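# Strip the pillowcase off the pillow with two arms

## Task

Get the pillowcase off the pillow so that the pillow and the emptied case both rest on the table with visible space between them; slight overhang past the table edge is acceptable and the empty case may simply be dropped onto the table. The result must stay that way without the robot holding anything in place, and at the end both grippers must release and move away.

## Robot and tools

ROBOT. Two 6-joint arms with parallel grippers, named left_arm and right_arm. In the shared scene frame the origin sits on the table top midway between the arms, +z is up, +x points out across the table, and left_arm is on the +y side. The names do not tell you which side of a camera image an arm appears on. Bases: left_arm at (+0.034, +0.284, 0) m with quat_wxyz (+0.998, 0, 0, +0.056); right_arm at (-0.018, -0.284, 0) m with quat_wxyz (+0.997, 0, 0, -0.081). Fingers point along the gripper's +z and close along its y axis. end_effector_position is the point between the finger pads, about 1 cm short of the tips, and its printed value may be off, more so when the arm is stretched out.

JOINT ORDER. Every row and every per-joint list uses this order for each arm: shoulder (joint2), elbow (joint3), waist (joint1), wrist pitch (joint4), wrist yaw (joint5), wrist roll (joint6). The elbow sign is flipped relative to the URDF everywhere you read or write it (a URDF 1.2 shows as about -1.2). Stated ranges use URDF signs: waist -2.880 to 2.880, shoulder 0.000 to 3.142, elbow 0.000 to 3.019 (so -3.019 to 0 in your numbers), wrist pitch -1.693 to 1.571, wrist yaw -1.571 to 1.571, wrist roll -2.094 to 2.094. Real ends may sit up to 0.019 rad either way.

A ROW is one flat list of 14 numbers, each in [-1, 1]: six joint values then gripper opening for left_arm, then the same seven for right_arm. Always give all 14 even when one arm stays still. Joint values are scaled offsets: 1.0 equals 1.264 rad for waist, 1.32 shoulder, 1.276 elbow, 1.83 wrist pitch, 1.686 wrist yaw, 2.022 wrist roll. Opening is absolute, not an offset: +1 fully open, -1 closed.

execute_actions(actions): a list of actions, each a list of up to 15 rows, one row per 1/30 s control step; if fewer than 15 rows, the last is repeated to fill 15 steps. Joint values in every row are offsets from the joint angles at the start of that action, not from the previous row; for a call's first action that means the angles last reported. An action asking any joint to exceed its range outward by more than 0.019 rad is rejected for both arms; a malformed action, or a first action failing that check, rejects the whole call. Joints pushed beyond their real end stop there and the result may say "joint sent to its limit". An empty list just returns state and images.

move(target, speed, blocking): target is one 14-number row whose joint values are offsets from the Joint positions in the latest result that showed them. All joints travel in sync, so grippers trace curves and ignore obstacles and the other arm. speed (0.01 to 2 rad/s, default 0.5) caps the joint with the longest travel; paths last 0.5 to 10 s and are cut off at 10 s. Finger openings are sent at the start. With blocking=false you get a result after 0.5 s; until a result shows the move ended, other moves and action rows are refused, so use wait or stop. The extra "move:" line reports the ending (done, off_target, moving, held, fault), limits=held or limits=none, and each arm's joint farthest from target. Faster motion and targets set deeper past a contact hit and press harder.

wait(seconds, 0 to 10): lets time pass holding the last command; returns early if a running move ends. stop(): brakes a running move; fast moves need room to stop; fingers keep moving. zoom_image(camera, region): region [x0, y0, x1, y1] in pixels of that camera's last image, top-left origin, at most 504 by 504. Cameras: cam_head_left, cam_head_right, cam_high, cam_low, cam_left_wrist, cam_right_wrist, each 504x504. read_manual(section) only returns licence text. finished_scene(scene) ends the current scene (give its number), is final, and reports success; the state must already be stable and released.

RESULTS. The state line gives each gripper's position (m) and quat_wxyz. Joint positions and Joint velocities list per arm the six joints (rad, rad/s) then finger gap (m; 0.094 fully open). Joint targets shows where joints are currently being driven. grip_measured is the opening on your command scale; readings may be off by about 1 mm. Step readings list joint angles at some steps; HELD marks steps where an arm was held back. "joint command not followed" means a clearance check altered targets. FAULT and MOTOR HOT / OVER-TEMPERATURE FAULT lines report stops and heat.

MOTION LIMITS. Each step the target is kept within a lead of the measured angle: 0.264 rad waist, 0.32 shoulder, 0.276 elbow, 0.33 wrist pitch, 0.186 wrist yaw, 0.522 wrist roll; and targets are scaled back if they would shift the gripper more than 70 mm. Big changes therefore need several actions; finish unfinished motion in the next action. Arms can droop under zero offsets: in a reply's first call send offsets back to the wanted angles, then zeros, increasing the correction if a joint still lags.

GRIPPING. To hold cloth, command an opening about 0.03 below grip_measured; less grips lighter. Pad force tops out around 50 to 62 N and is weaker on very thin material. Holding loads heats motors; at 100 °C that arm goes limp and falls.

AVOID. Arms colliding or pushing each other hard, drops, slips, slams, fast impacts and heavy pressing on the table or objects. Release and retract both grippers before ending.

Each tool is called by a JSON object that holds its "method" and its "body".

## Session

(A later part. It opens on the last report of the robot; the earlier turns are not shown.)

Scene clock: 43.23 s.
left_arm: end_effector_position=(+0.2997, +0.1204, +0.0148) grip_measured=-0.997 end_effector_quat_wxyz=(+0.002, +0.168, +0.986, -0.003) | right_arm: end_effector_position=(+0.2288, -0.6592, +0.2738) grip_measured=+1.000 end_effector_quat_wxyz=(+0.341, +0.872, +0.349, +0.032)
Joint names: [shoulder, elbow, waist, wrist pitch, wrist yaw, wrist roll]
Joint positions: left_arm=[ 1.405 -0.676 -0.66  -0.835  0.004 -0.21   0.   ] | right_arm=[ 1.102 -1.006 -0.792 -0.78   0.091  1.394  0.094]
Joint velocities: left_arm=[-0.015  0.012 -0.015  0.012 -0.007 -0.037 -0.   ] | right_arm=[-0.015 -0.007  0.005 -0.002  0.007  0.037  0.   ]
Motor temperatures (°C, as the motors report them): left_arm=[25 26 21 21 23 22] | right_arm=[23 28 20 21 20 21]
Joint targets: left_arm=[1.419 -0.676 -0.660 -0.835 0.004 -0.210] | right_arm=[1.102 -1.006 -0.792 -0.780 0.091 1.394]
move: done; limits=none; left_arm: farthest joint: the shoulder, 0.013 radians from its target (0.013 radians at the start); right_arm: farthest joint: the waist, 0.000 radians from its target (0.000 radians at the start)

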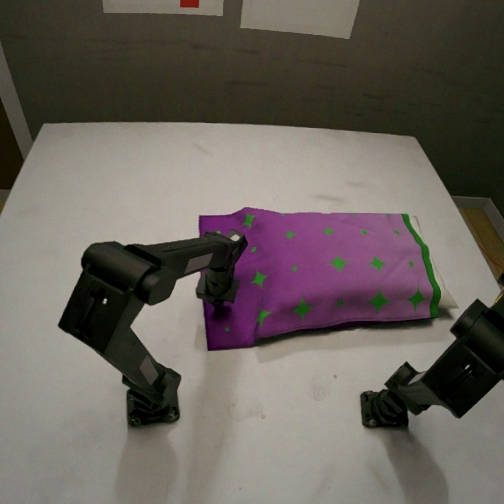

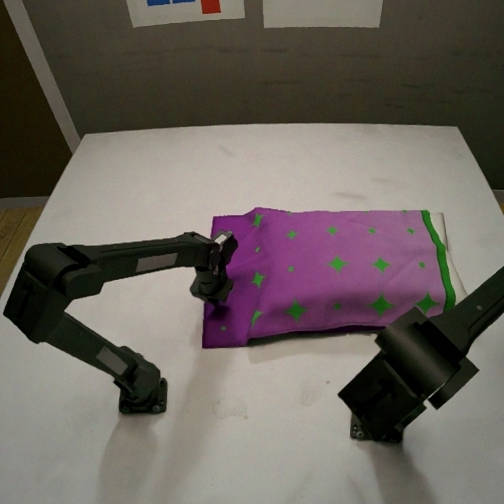

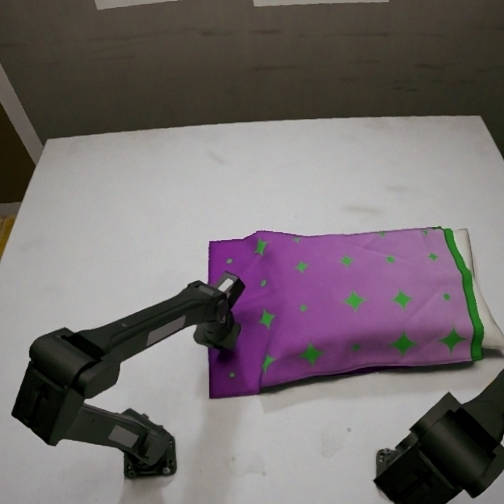

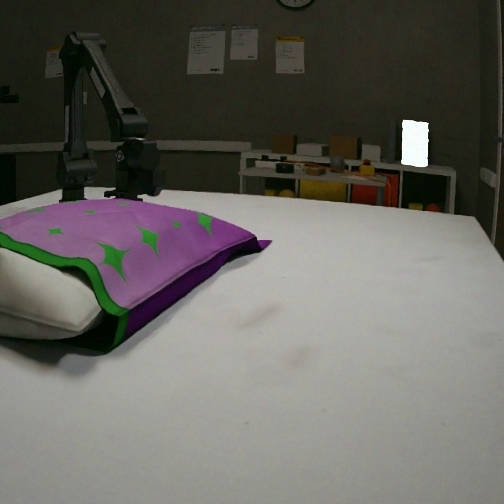

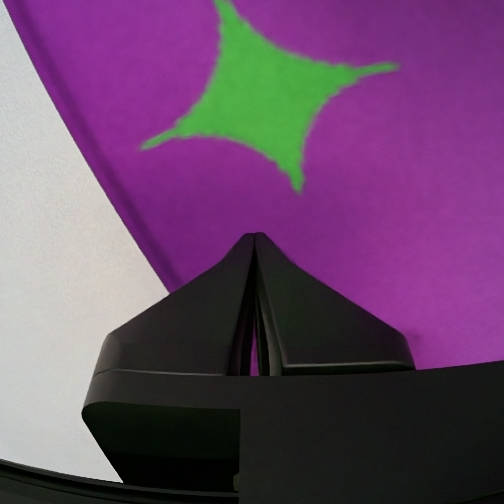

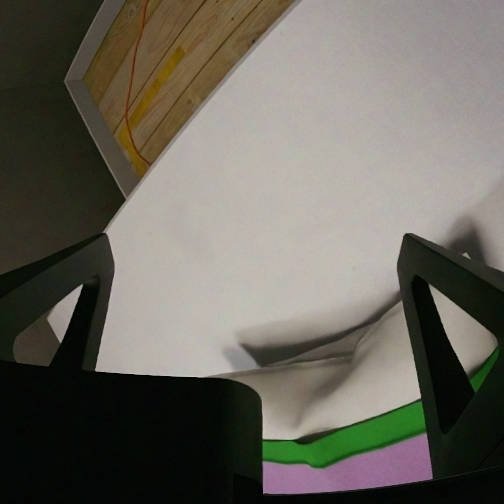

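{"method": "move", "body": {"target": [-0.07,-0.03,-0.095,0,0,-0.21,1,0,0,0,0,0,0,1]}}

{"method": "move", "body": {"target": [0.115,0,0,0,0,0,1,0,0,0,0,0,0,1], "speed": 0.2}}

{"method": "move", "body": {"target": [0.015,0,0,0,0,0,-1,0,0,0,0,0,0,1]}}

Scene clock: 54.80 s.
left_arm: end_effector_position=(+0.2853, +0.0862, +0.0369) grip_measured=+1.000 end_effector_quat_wxyz=(+0.031, +0.018, +0.999, -0.026) | right_arm: end_effector_position=(+0.2288, -0.6592, +0.2738) grip_measured=+1.000 end_effector_quat_wxyz=(+0.341, +0.872, +0.349, +0.032)
Joint names: [shoulder, elbow, waist, wrist pitch, wrist yaw, wrist roll]
Joint positions: left_arm=[ 1.33  -0.676 -0.775 -0.835  0.004 -0.627  0.094] | right_arm=[ 1.102 -1.006 -0.792 -0.78   0.091  1.394  0.094]
Joint velocities: left_arm=[-0.015 -0.017 -0.015  0.017  0.095  0.007  0.   ] | right_arm=[-0.005 -0.017 -0.024 -0.007  0.022  0.022  0.   ]
Motor temperatures (°C, as the motors report them): left_arm=[25 26 21 21 23 22] | right_arm=[23 28 20 21 20 21]
Joint targets: left_arm=[1.313 -0.714 -0.780 -0.835 0.004 -0.635] | right_arm=[1.102 -1.006 -0.792 -0.780 0.091 1.394]
move: off_target (left_arm); limits=none; left_arm: farthest joint: the elbow, 0.039 radians from its target (0.039 radians at the start); right_arm: farthest joint: the waist, 0.000 radians from its target (0.000 radians at the start)

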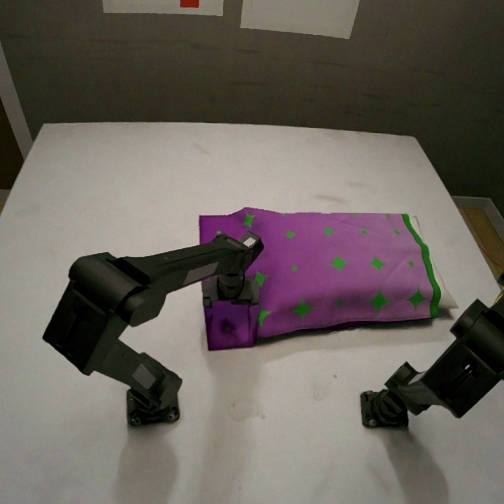

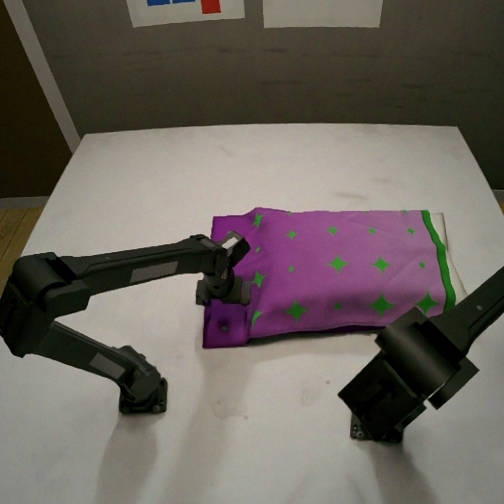

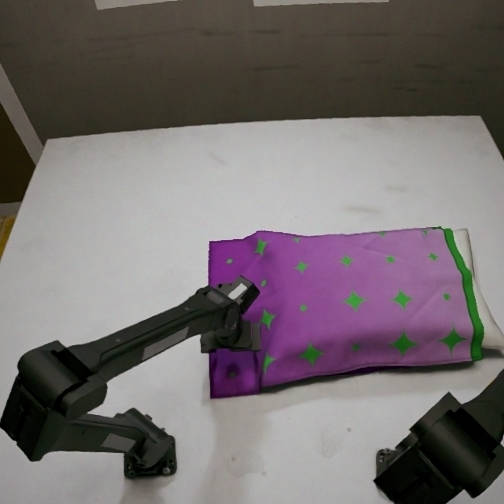

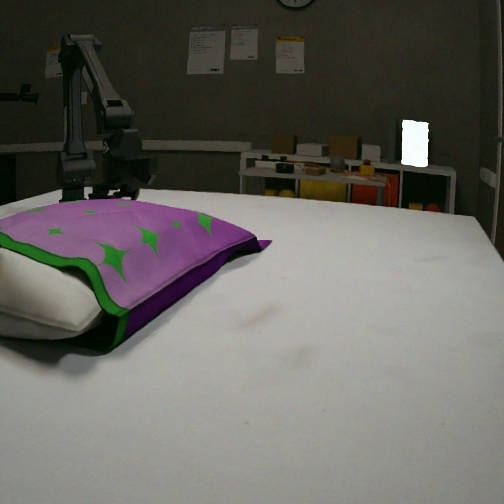

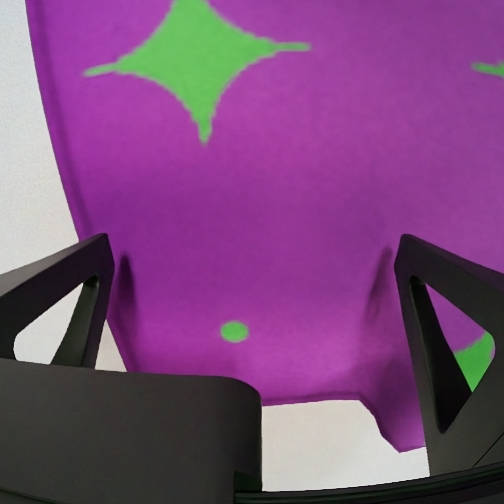

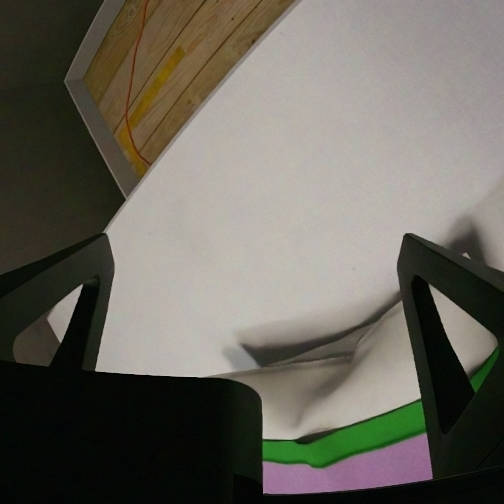

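Scene clock: 55.80 s.
left_arm: end_effector_position=(+0.2778, +0.0919, +0.0099) grip_measured=+1.000 end_effector_quat_wxyz=(-0.006, +0.018, +1.000, +0.001) | right_arm: end_effector_position=(+0.2288, -0.6592, +0.2738) grip_measured=+1.000 end_effector_quat_wxyz=(+0.341, +0.872, +0.349, +0.032)
Joint names: [shoulder, elbow, waist, wrist pitch, wrist yaw, wrist roll]
Joint positions: left_arm=[ 1.423 -0.677 -0.775 -0.835  0.005 -0.627  0.094] | right_arm=[ 1.102 -1.006 -0.792 -0.78   0.091  1.394  0.094]
Joint velocities: left_arm=[-0.005 -0.012 -0.005  0.002 -0.022 -0.007  0.   ] | right_arm=[ 0.015 -0.002 -0.034  0.012  0.095 -0.051  0.   ]
Motor temperatures (°C, as the motors report them): left_arm=[25 26 21 21 23 22] | right_arm=[23 28 20 21 20 21]
Joint targets: left_arm=[1.482 -0.676 -0.775 -0.835 0.004 -0.627] | right_arm=[1.102 -1.006 -0.792 -0.780 0.091 1.394]
move: off_target (left_arm); limits=none; left_arm: farthest joint: the shoulder, 0.059 radians from its target (0.152 radians at the start); right_arm: farthest joint: the waist, 0.000 radians from its target (0.000 radians at the start)

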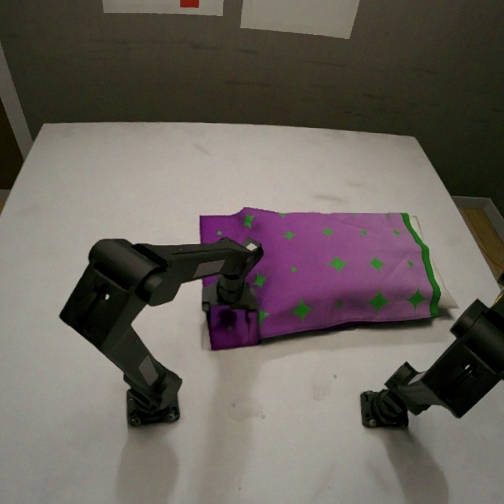

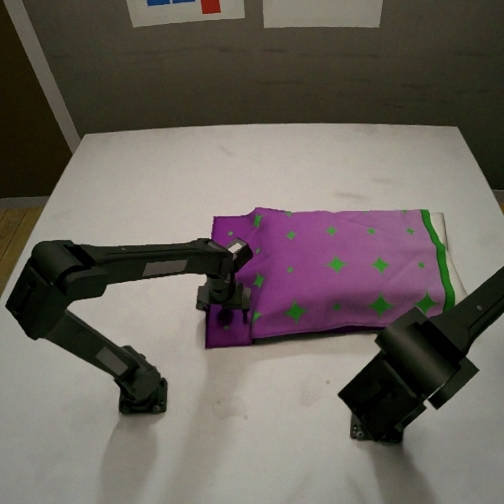

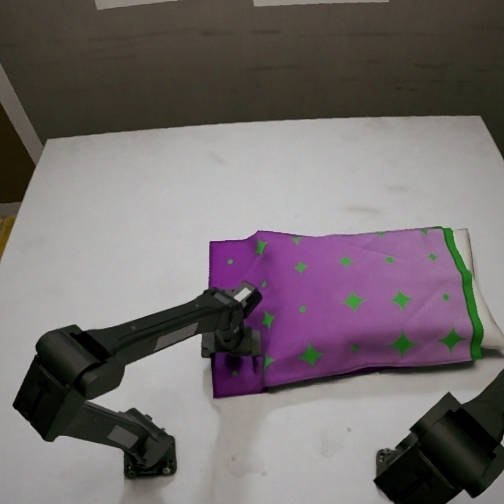

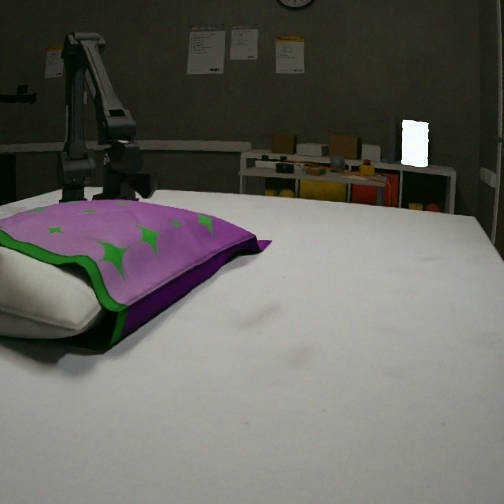

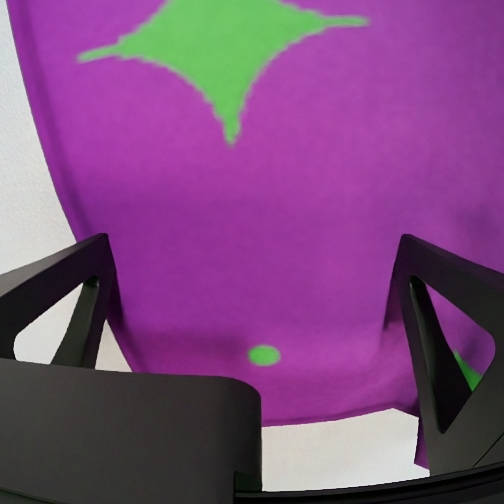

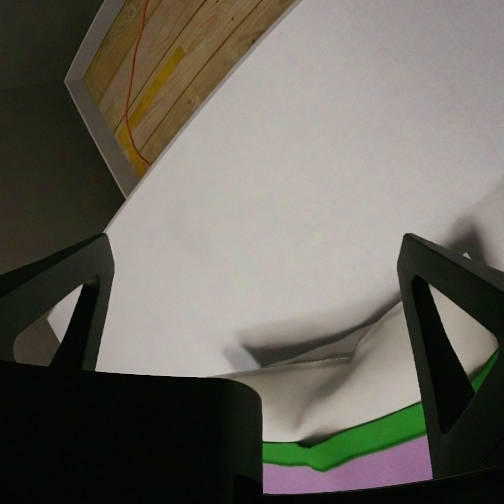

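Scene clock: 56.50 s.
left_arm: end_effector_position=(+0.2780, +0.0912, +0.0111) grip_measured=-0.944 end_effector_quat_wxyz=(-0.005, +0.018, +1.000, -0.001) | right_arm: end_effector_position=(+0.2288, -0.6592, +0.2738) grip_measured=+1.000 end_effector_quat_wxyz=(+0.341, +0.872, +0.349, +0.032)
Joint names: [shoulder, elbow, waist, wrist pitch, wrist yaw, wrist roll]
Joint positions: left_arm=[ 1.419 -0.677 -0.775 -0.835  0.007 -0.627  0.003] | right_arm=[ 1.102 -1.006 -0.792 -0.78   0.091  1.394  0.094]
Joint velocities: left_arm=[-0.005  0.002 -0.005 -0.012 -0.081  0.037  0.   ] | right_arm=[-0.005 -0.007 -0.024 -0.007 -0.007 -0.051  0.   ]
Motor temperatures (°C, as the motors report them): left_arm=[25 26 21 21 23 22] | right_arm=[23 28 20 21 20 21]
Joint targets: left_arm=[1.443 -0.677 -0.775 -0.835 0.005 -0.627] | right_arm=[1.102 -1.006 -0.792 -0.780 0.091 1.394]
move: off_target (left_arm); limits=none; left_arm: farthest joint: the shoulder, 0.024 radians from its target (0.020 radians at the start); right_arm: farthest joint: the waist, 0.000 radians from its target (0.000 radians at the start)

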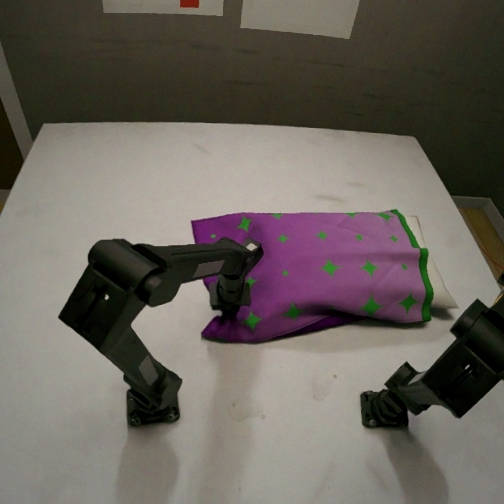

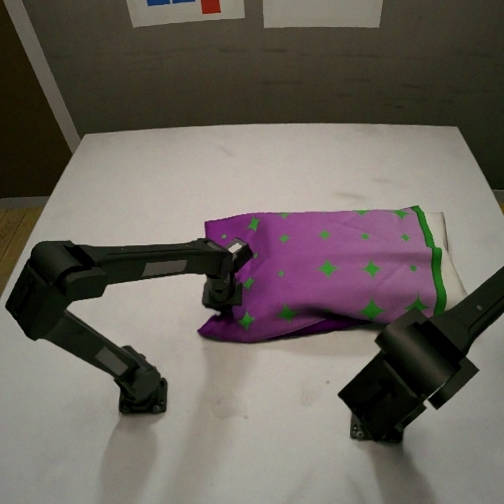

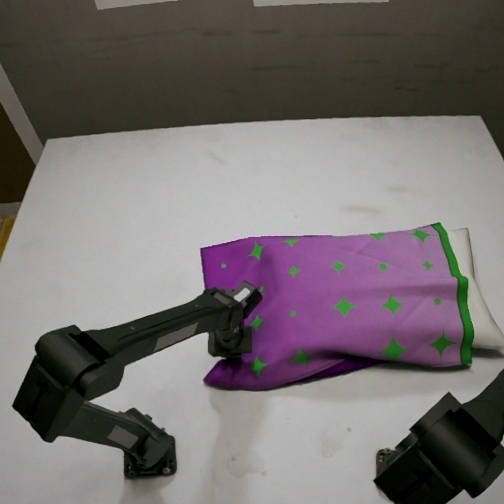

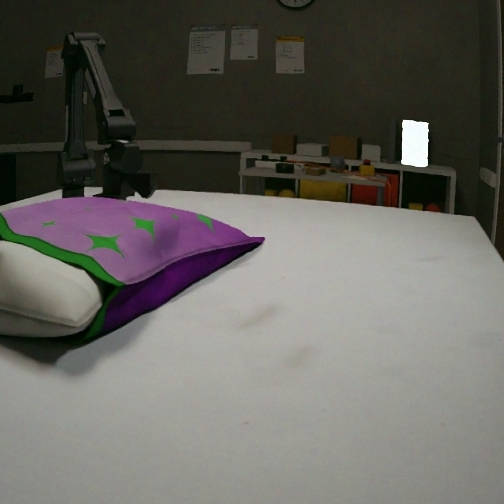

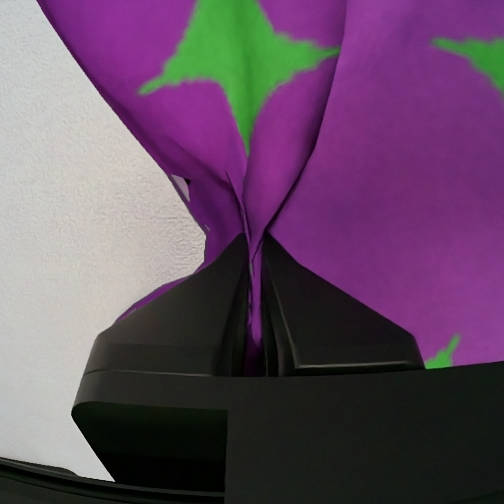

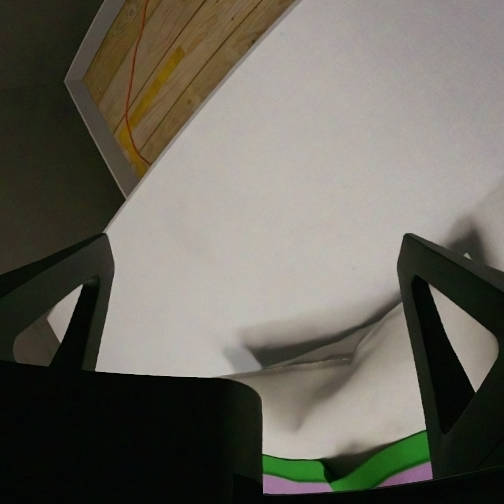

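Gripped. Lift to (0.9,-1.9, waist -0.3, pitch -1.5), then swing out.

{"method": "move", "body": {"target": [-0.39,-0.96,0.37,-0.36,0,0.3,-1,0,0,0,0,0,0,1], "speed": 0.4}}

{"method": "move", "body": {"target": [0.2,0.1,0.9,0,0,0,-1,0,0,0,0,0,0,1]}}

Scene clock: 66.00 s.
left_arm: end_effector_position=(+0.2946, +0.2286, +0.6639) grip_measured=-0.944 end_effector_quat_wxyz=(+0.500, +0.078, +0.860, -0.062) | right_arm: end_effector_position=(+0.2288, -0.6592, +0.2738) grip_measured=+1.000 end_effector_quat_wxyz=(+0.341, +0.872, +0.349, +0.032)
Joint names: [shoulder, elbow, waist, wrist pitch, wrist yaw, wrist roll]
Joint positions: left_arm=[ 0.898 -1.873 -0.314 -1.491  0.01  -0.028  0.003] | right_arm=[ 1.102 -1.006 -0.792 -0.78   0.091  1.394  0.094]
Joint velocities: left_arm=[-0.024 -0.022  0.005  0.002  0.081 -0.007 -0.001] | right_arm=[-0.015  0.002 -0.015  0.017 -0.037 -0.066  0.   ]
Motor temperatures (°C, as the motors report them): left_arm=[25 27 21 21 23 22] | right_arm=[23 28 20 21 20 21]
Joint targets: left_arm=[0.904 -1.902 -0.307 -1.494 0.007 -0.021] | right_arm=[1.102 -1.006 -0.792 -0.780 0.091 1.394]
move: off_target (left_arm); limits=none; left_arm: farthest joint: the elbow, 0.029 radians from its target (1.225 radians at the start); right_arm: farthest joint: the waist, 0.000 radians from its target (0.000 radians at the start)

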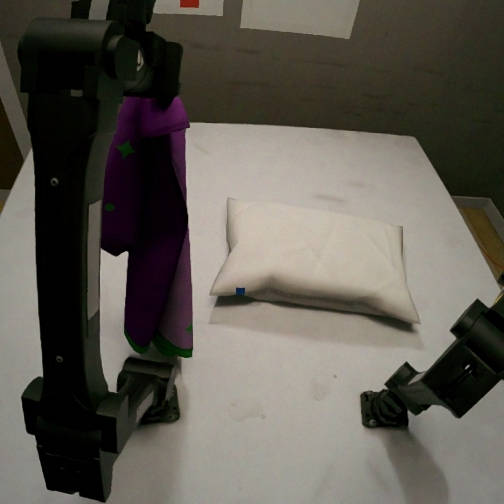

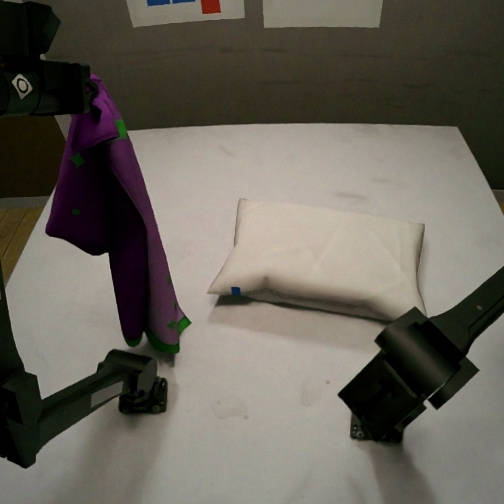

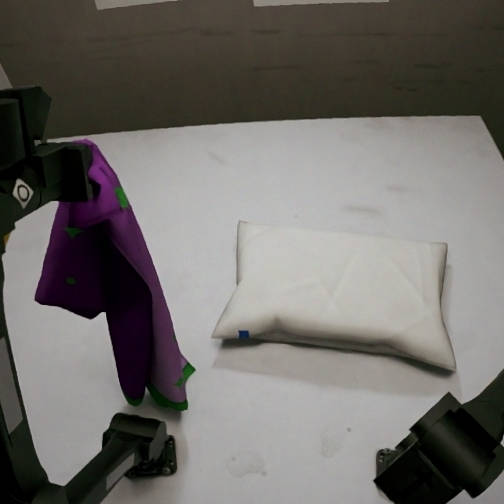

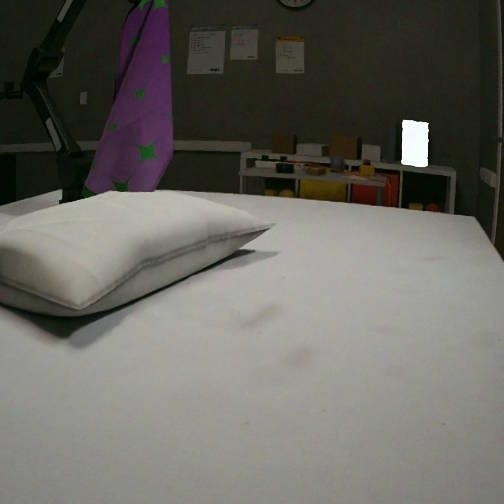

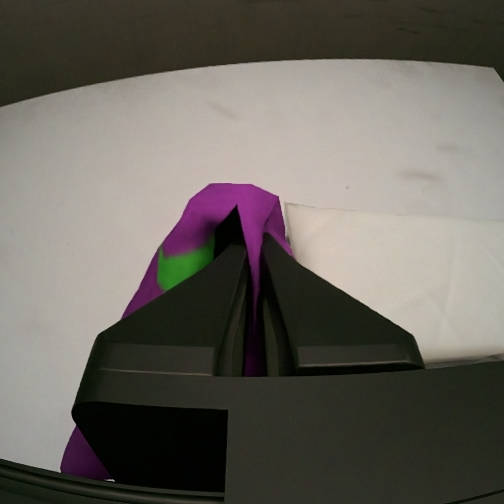

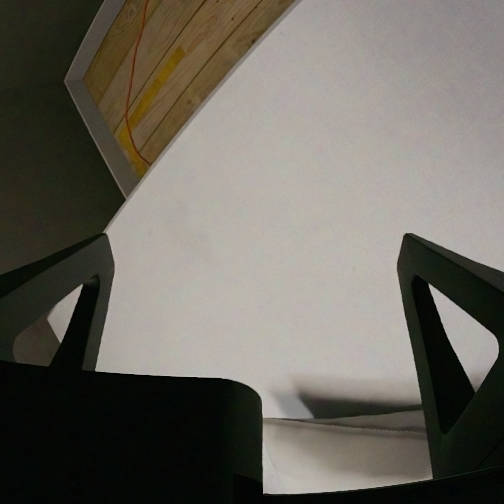

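Scene clock: 68.70 s.
left_arm: end_effector_position=(+0.2735, +0.6076, +0.5193) grip_measured=-0.944 end_effector_quat_wxyz=(+0.293, -0.438, +0.839, +0.138) | right_arm: end_effector_position=(+0.2288, -0.6592, +0.2738) grip_measured=+1.000 end_effector_quat_wxyz=(+0.341, +0.872, +0.349, +0.032)
Joint names: [shoulder, elbow, waist, wrist pitch, wrist yaw, wrist roll]
Joint positions: left_arm=[ 1.159 -1.738  0.826 -1.491  0.01  -0.028  0.003] | right_arm=[ 1.102 -1.006 -0.792 -0.78   0.091  1.394  0.094]
Joint velocities: left_arm=[ 0.005  0.012 -0.005  0.012  0.007 -0.007  0.001] | right_arm=[-0.005  0.007 -0.005 -0.002  0.007  0.037  0.   ]
Motor temperatures (°C, as the motors report them): left_arm=[25 27 21 21 23 22] | right_arm=[23 28 20 21 20 21]
Joint targets: left_arm=[1.162 -1.745 0.824 -1.491 0.010 -0.028] | right_arm=[1.102 -1.006 -0.792 -0.780 0.091 1.394]
move: done; limits=none; left_arm: farthest joint: the elbow, 0.008 radians from its target (0.128 radians at the start); right_arm: farthest joint: the waist, 0.000 radians from its target (0.000 radians at the start)

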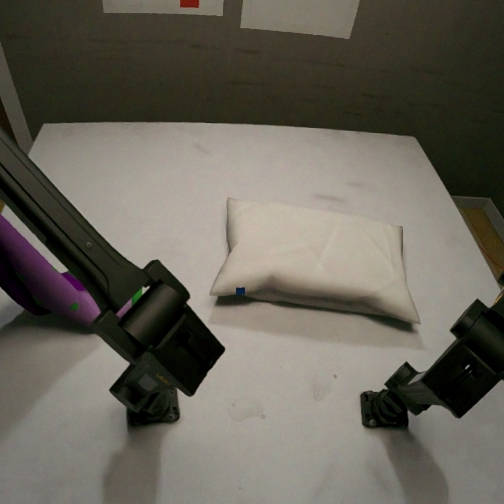

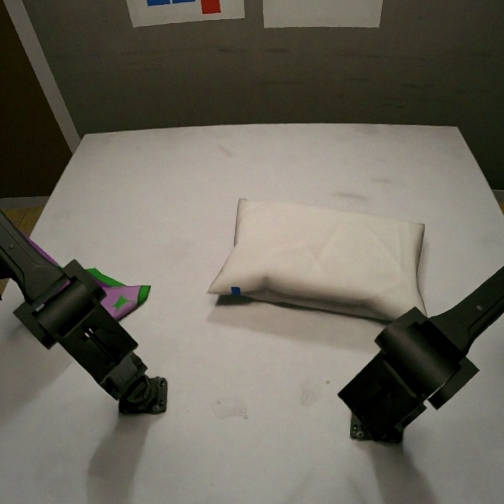

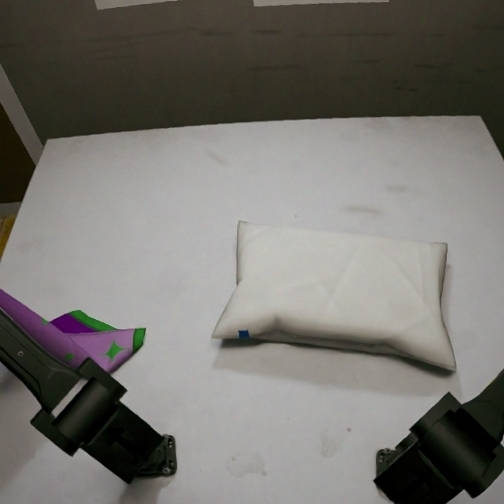

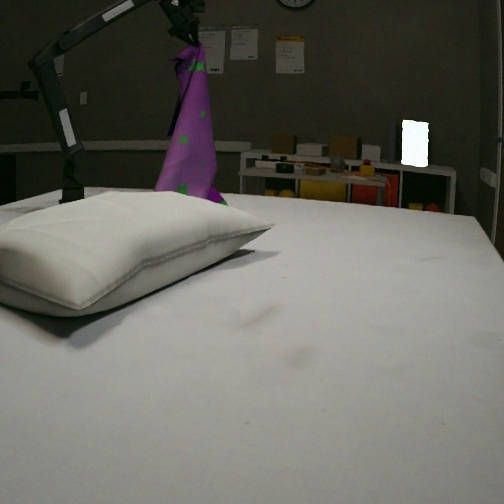

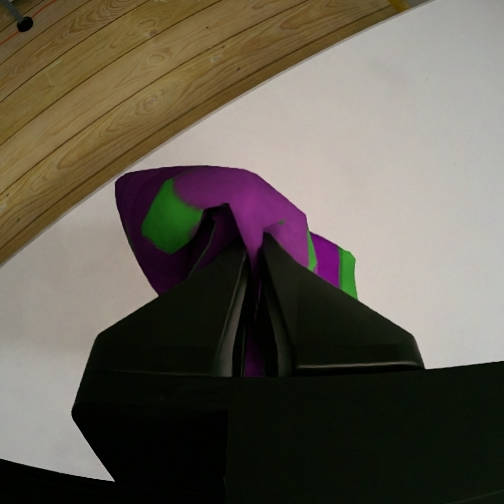

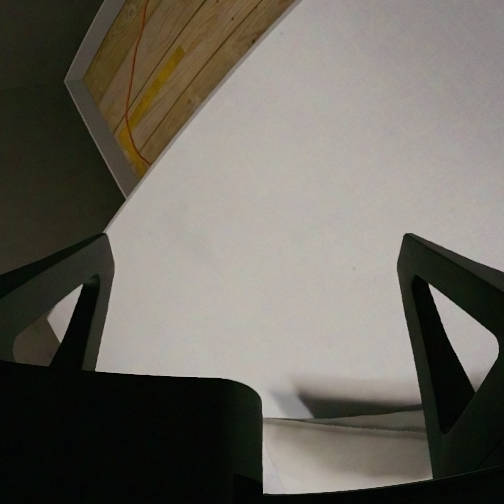

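{"method": "move", "body": {"target": [0.05,0.36,-0.3,0,0,0,-1,0,0,0,0,0,0,1]}}

{"method": "move", "body": {"target": [0,0,0,0,0,0,1,0,0,0,0,0,0,1]}}

{"method": "move", "body": {"target": [-0.15,-0.2,0,0,0,0,1,0,0,0,0,0,0,1]}}

Scene clock: 74.83 s.
left_arm: end_effector_position=(+0.3477, +0.4769, +0.2832) grip_measured=-0.944 end_effector_quat_wxyz=(+0.062, -0.287, +0.956, +0.012) | right_arm: end_effector_position=(+0.2288, -0.6592, +0.2738) grip_measured=+1.000 end_effector_quat_wxyz=(+0.341, +0.872, +0.349, +0.032)
Joint names: [shoulder, elbow, waist, wrist pitch, wrist yaw, wrist roll]
Joint positions: left_arm=[ 1.222 -1.268  0.444 -1.491  0.01  -0.028  0.003] | right_arm=[ 1.102 -1.006 -0.792 -0.78   0.091  1.394  0.094]
Joint velocities: left_arm=[-0.024  0.002 -0.005  0.007 -0.007 -0.022  0.001] | right_arm=[-0.015  0.007 -0.005 -0.002 -0.051 -0.066  0.   ]
Motor temperatures (°C, as the motors report them): left_arm=[25 27 21 21 23 22] | right_arm=[23 28 20 21 20 21]
Joint targets: left_arm=[1.225 -1.278 0.446 -1.491 0.010 -0.028] | right_arm=[1.102 -1.006 -0.792 -0.780 0.091 1.394]
move: done; limits=none; left_arm: farthest joint: the elbow, 0.011 radians from its target (0.459 radians at the start); right_arm: farthest joint: the waist, 0.000 radians from its target (0.000 radians at the start)

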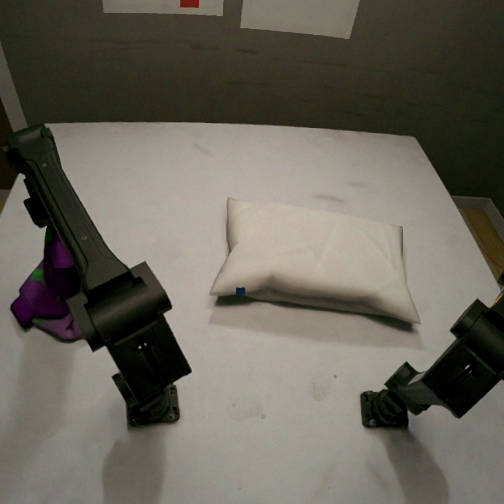

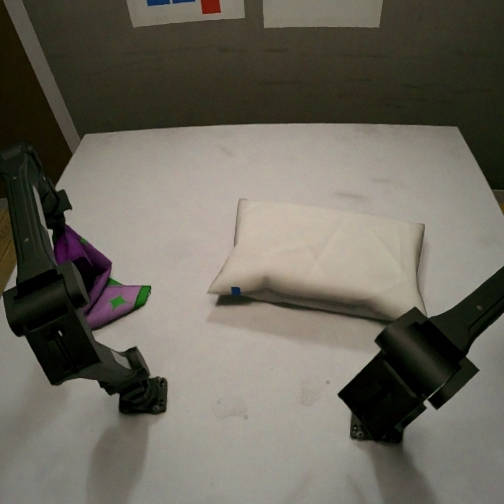

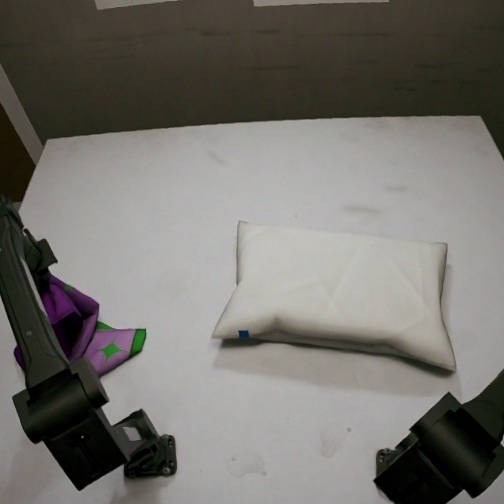

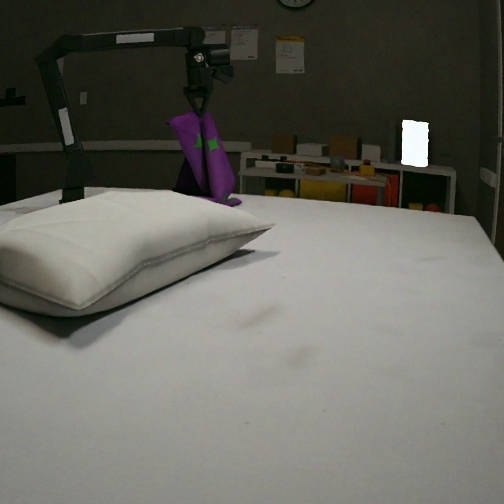

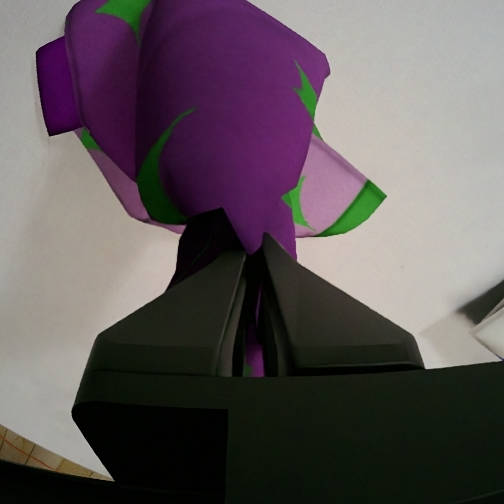

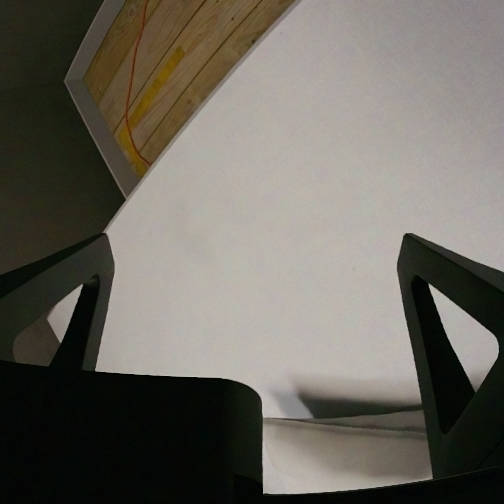

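Scene clock: 75.33 s.
left_arm: end_effector_position=(+0.3474, +0.4768, +0.2826) grip_measured=+1.000 end_effector_quat_wxyz=(+0.061, -0.287, +0.956, +0.011) | right_arm: end_effector_position=(+0.2288, -0.6592, +0.2738) grip_measured=+1.000 end_effector_quat_wxyz=(+0.341, +0.872, +0.349, +0.032)
Joint names: [shoulder, elbow, waist, wrist pitch, wrist yaw, wrist roll]
Joint positions: left_arm=[ 1.222 -1.266  0.444 -1.491  0.01  -0.028  0.094] | right_arm=[ 1.102 -1.006 -0.792 -0.78   0.091  1.394  0.094]
Joint velocities: left_arm=[ 0.005  0.012 -0.015 -0.002 -0.022  0.081  0.   ] | right_arm=[-0.015 -0.002 -0.005 -0.007  0.037  0.037  0.   ]
Motor temperatures (°C, as the motors report them): left_arm=[25 27 21 21 23 22] | right_arm=[23 28 20 21 20 21]
Joint targets: left_arm=[1.222 -1.268 0.444 -1.491 0.010 -0.028] | right_arm=[1.102 -1.006 -0.792 -0.780 0.091 1.394]
move: done; limits=none; left_arm: farthest joint: the elbow, 0.002 radians from its target (0.000 radians at the start); right_arm: farthest joint: the waist, 0.000 radians from its target (0.000 radians at the start)

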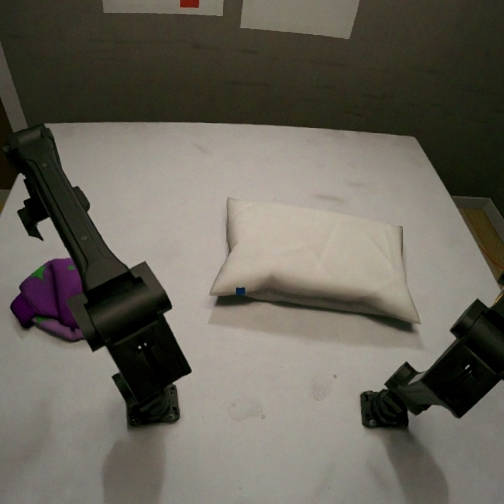

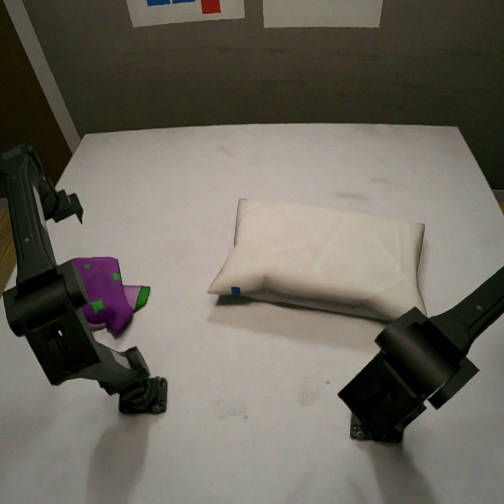

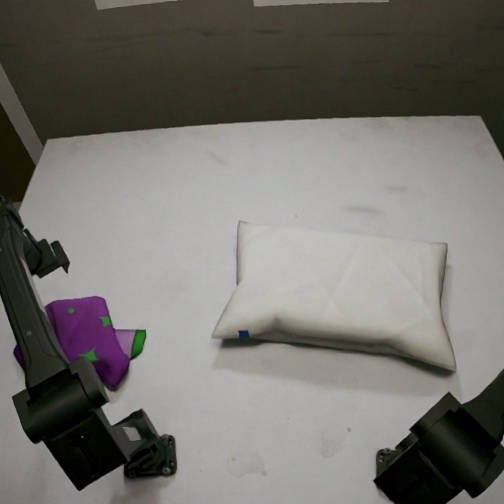

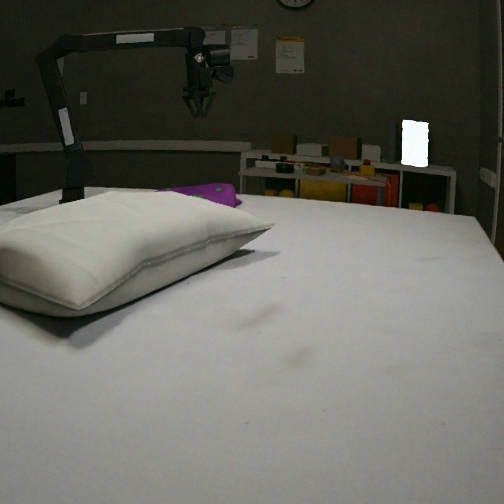

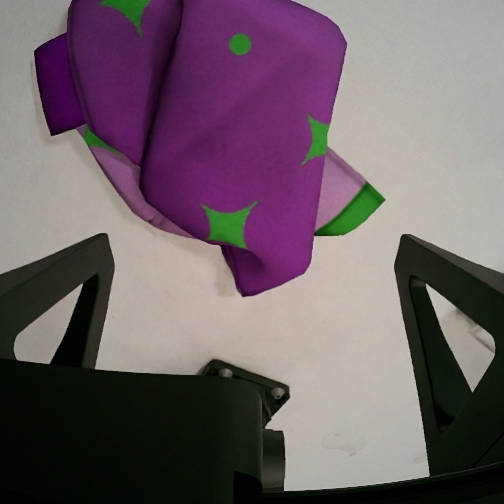

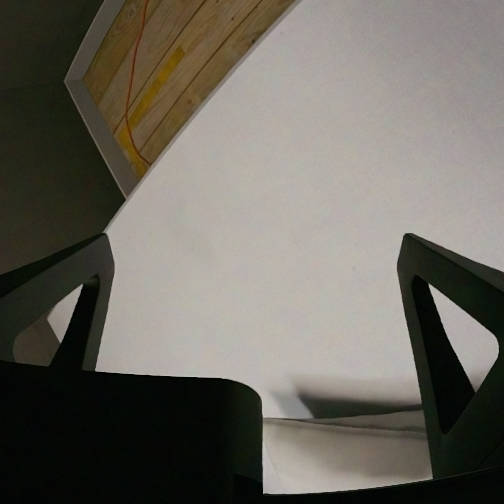

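Scene clock: 76.63 s.
left_arm: end_effector_position=(+0.3315, +0.4668, +0.4562) grip_measured=+1.000 end_effector_quat_wxyz=(+0.268, -0.275, +0.921, +0.067) | right_arm: end_effector_position=(+0.2288, -0.6592, +0.2738) grip_measured=+1.000 end_effector_quat_wxyz=(+0.341, +0.872, +0.349, +0.032)
Joint names: [shoulder, elbow, waist, wrist pitch, wrist yaw, wrist roll]
Joint positions: left_arm=[ 1.016 -1.496  0.444 -1.491  0.01  -0.028  0.094] | right_arm=[ 1.102 -1.006 -0.792 -0.78   0.091  1.394  0.094]
Joint velocities: left_arm=[-0.005  0.027 -0.005  0.032  0.007  0.007  0.   ] | right_arm=[-0.005  0.017 -0.015 -0.012 -0.007 -0.037  0.   ]
Motor temperatures (°C, as the motors report them): left_arm=[25 27 21 21 23 22] | right_arm=[23 28 20 21 20 21]
Joint targets: left_arm=[1.024 -1.521 0.444 -1.491 0.010 -0.028] | right_arm=[1.102 -1.006 -0.792 -0.780 0.091 1.394]
move: off_target (left_arm); limits=none; left_arm: farthest joint: the elbow, 0.025 radians from its target (0.255 radians at the start); right_arm: farthest joint: the waist, 0.000 radians from its target (0.000 radians at the start)

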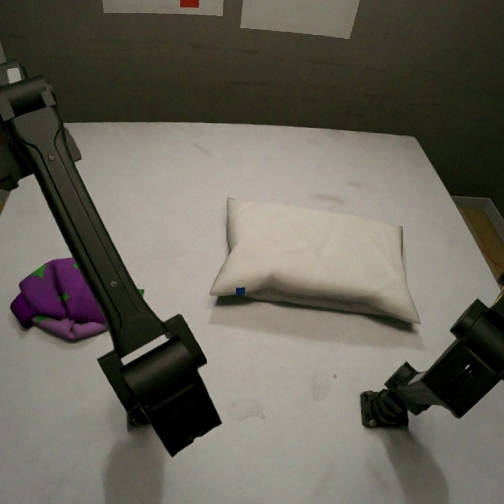

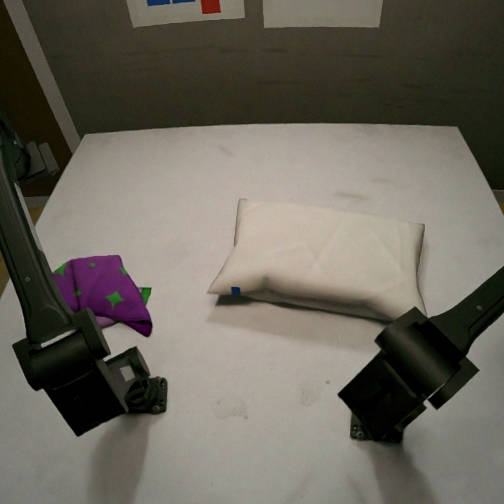

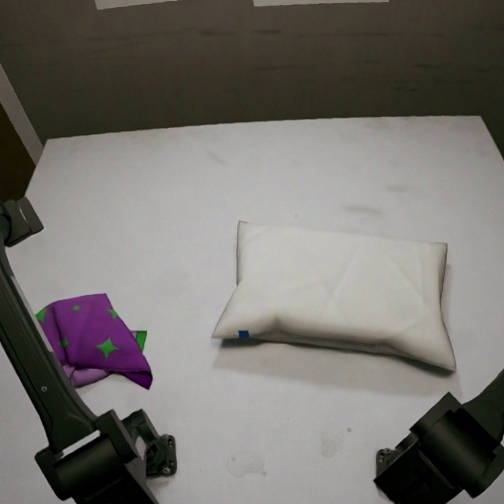

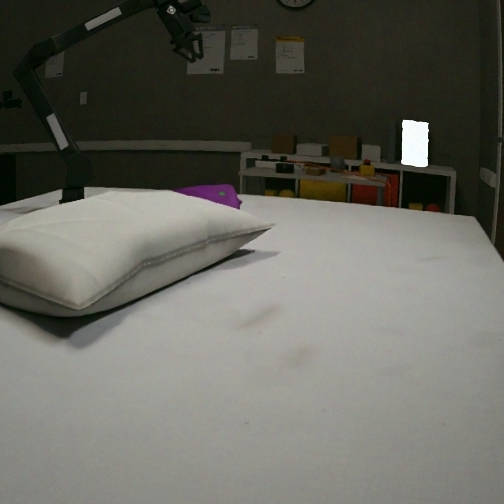

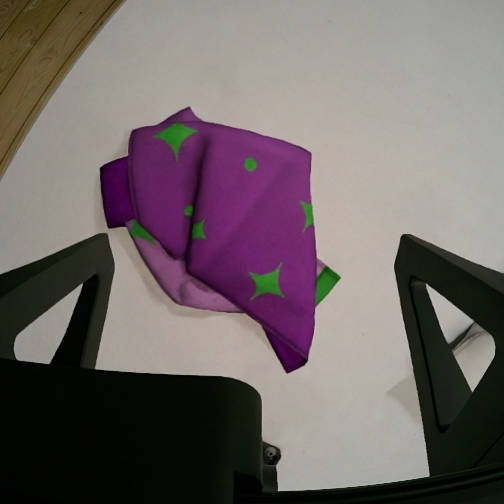

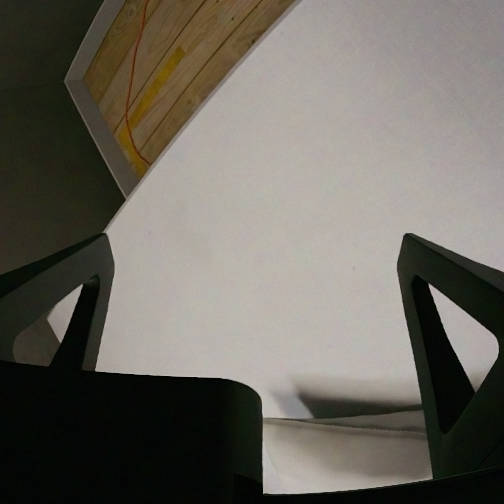

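{"method": "finished_scene", "body": {"scene": 2}}

The scene is finished: the task was done.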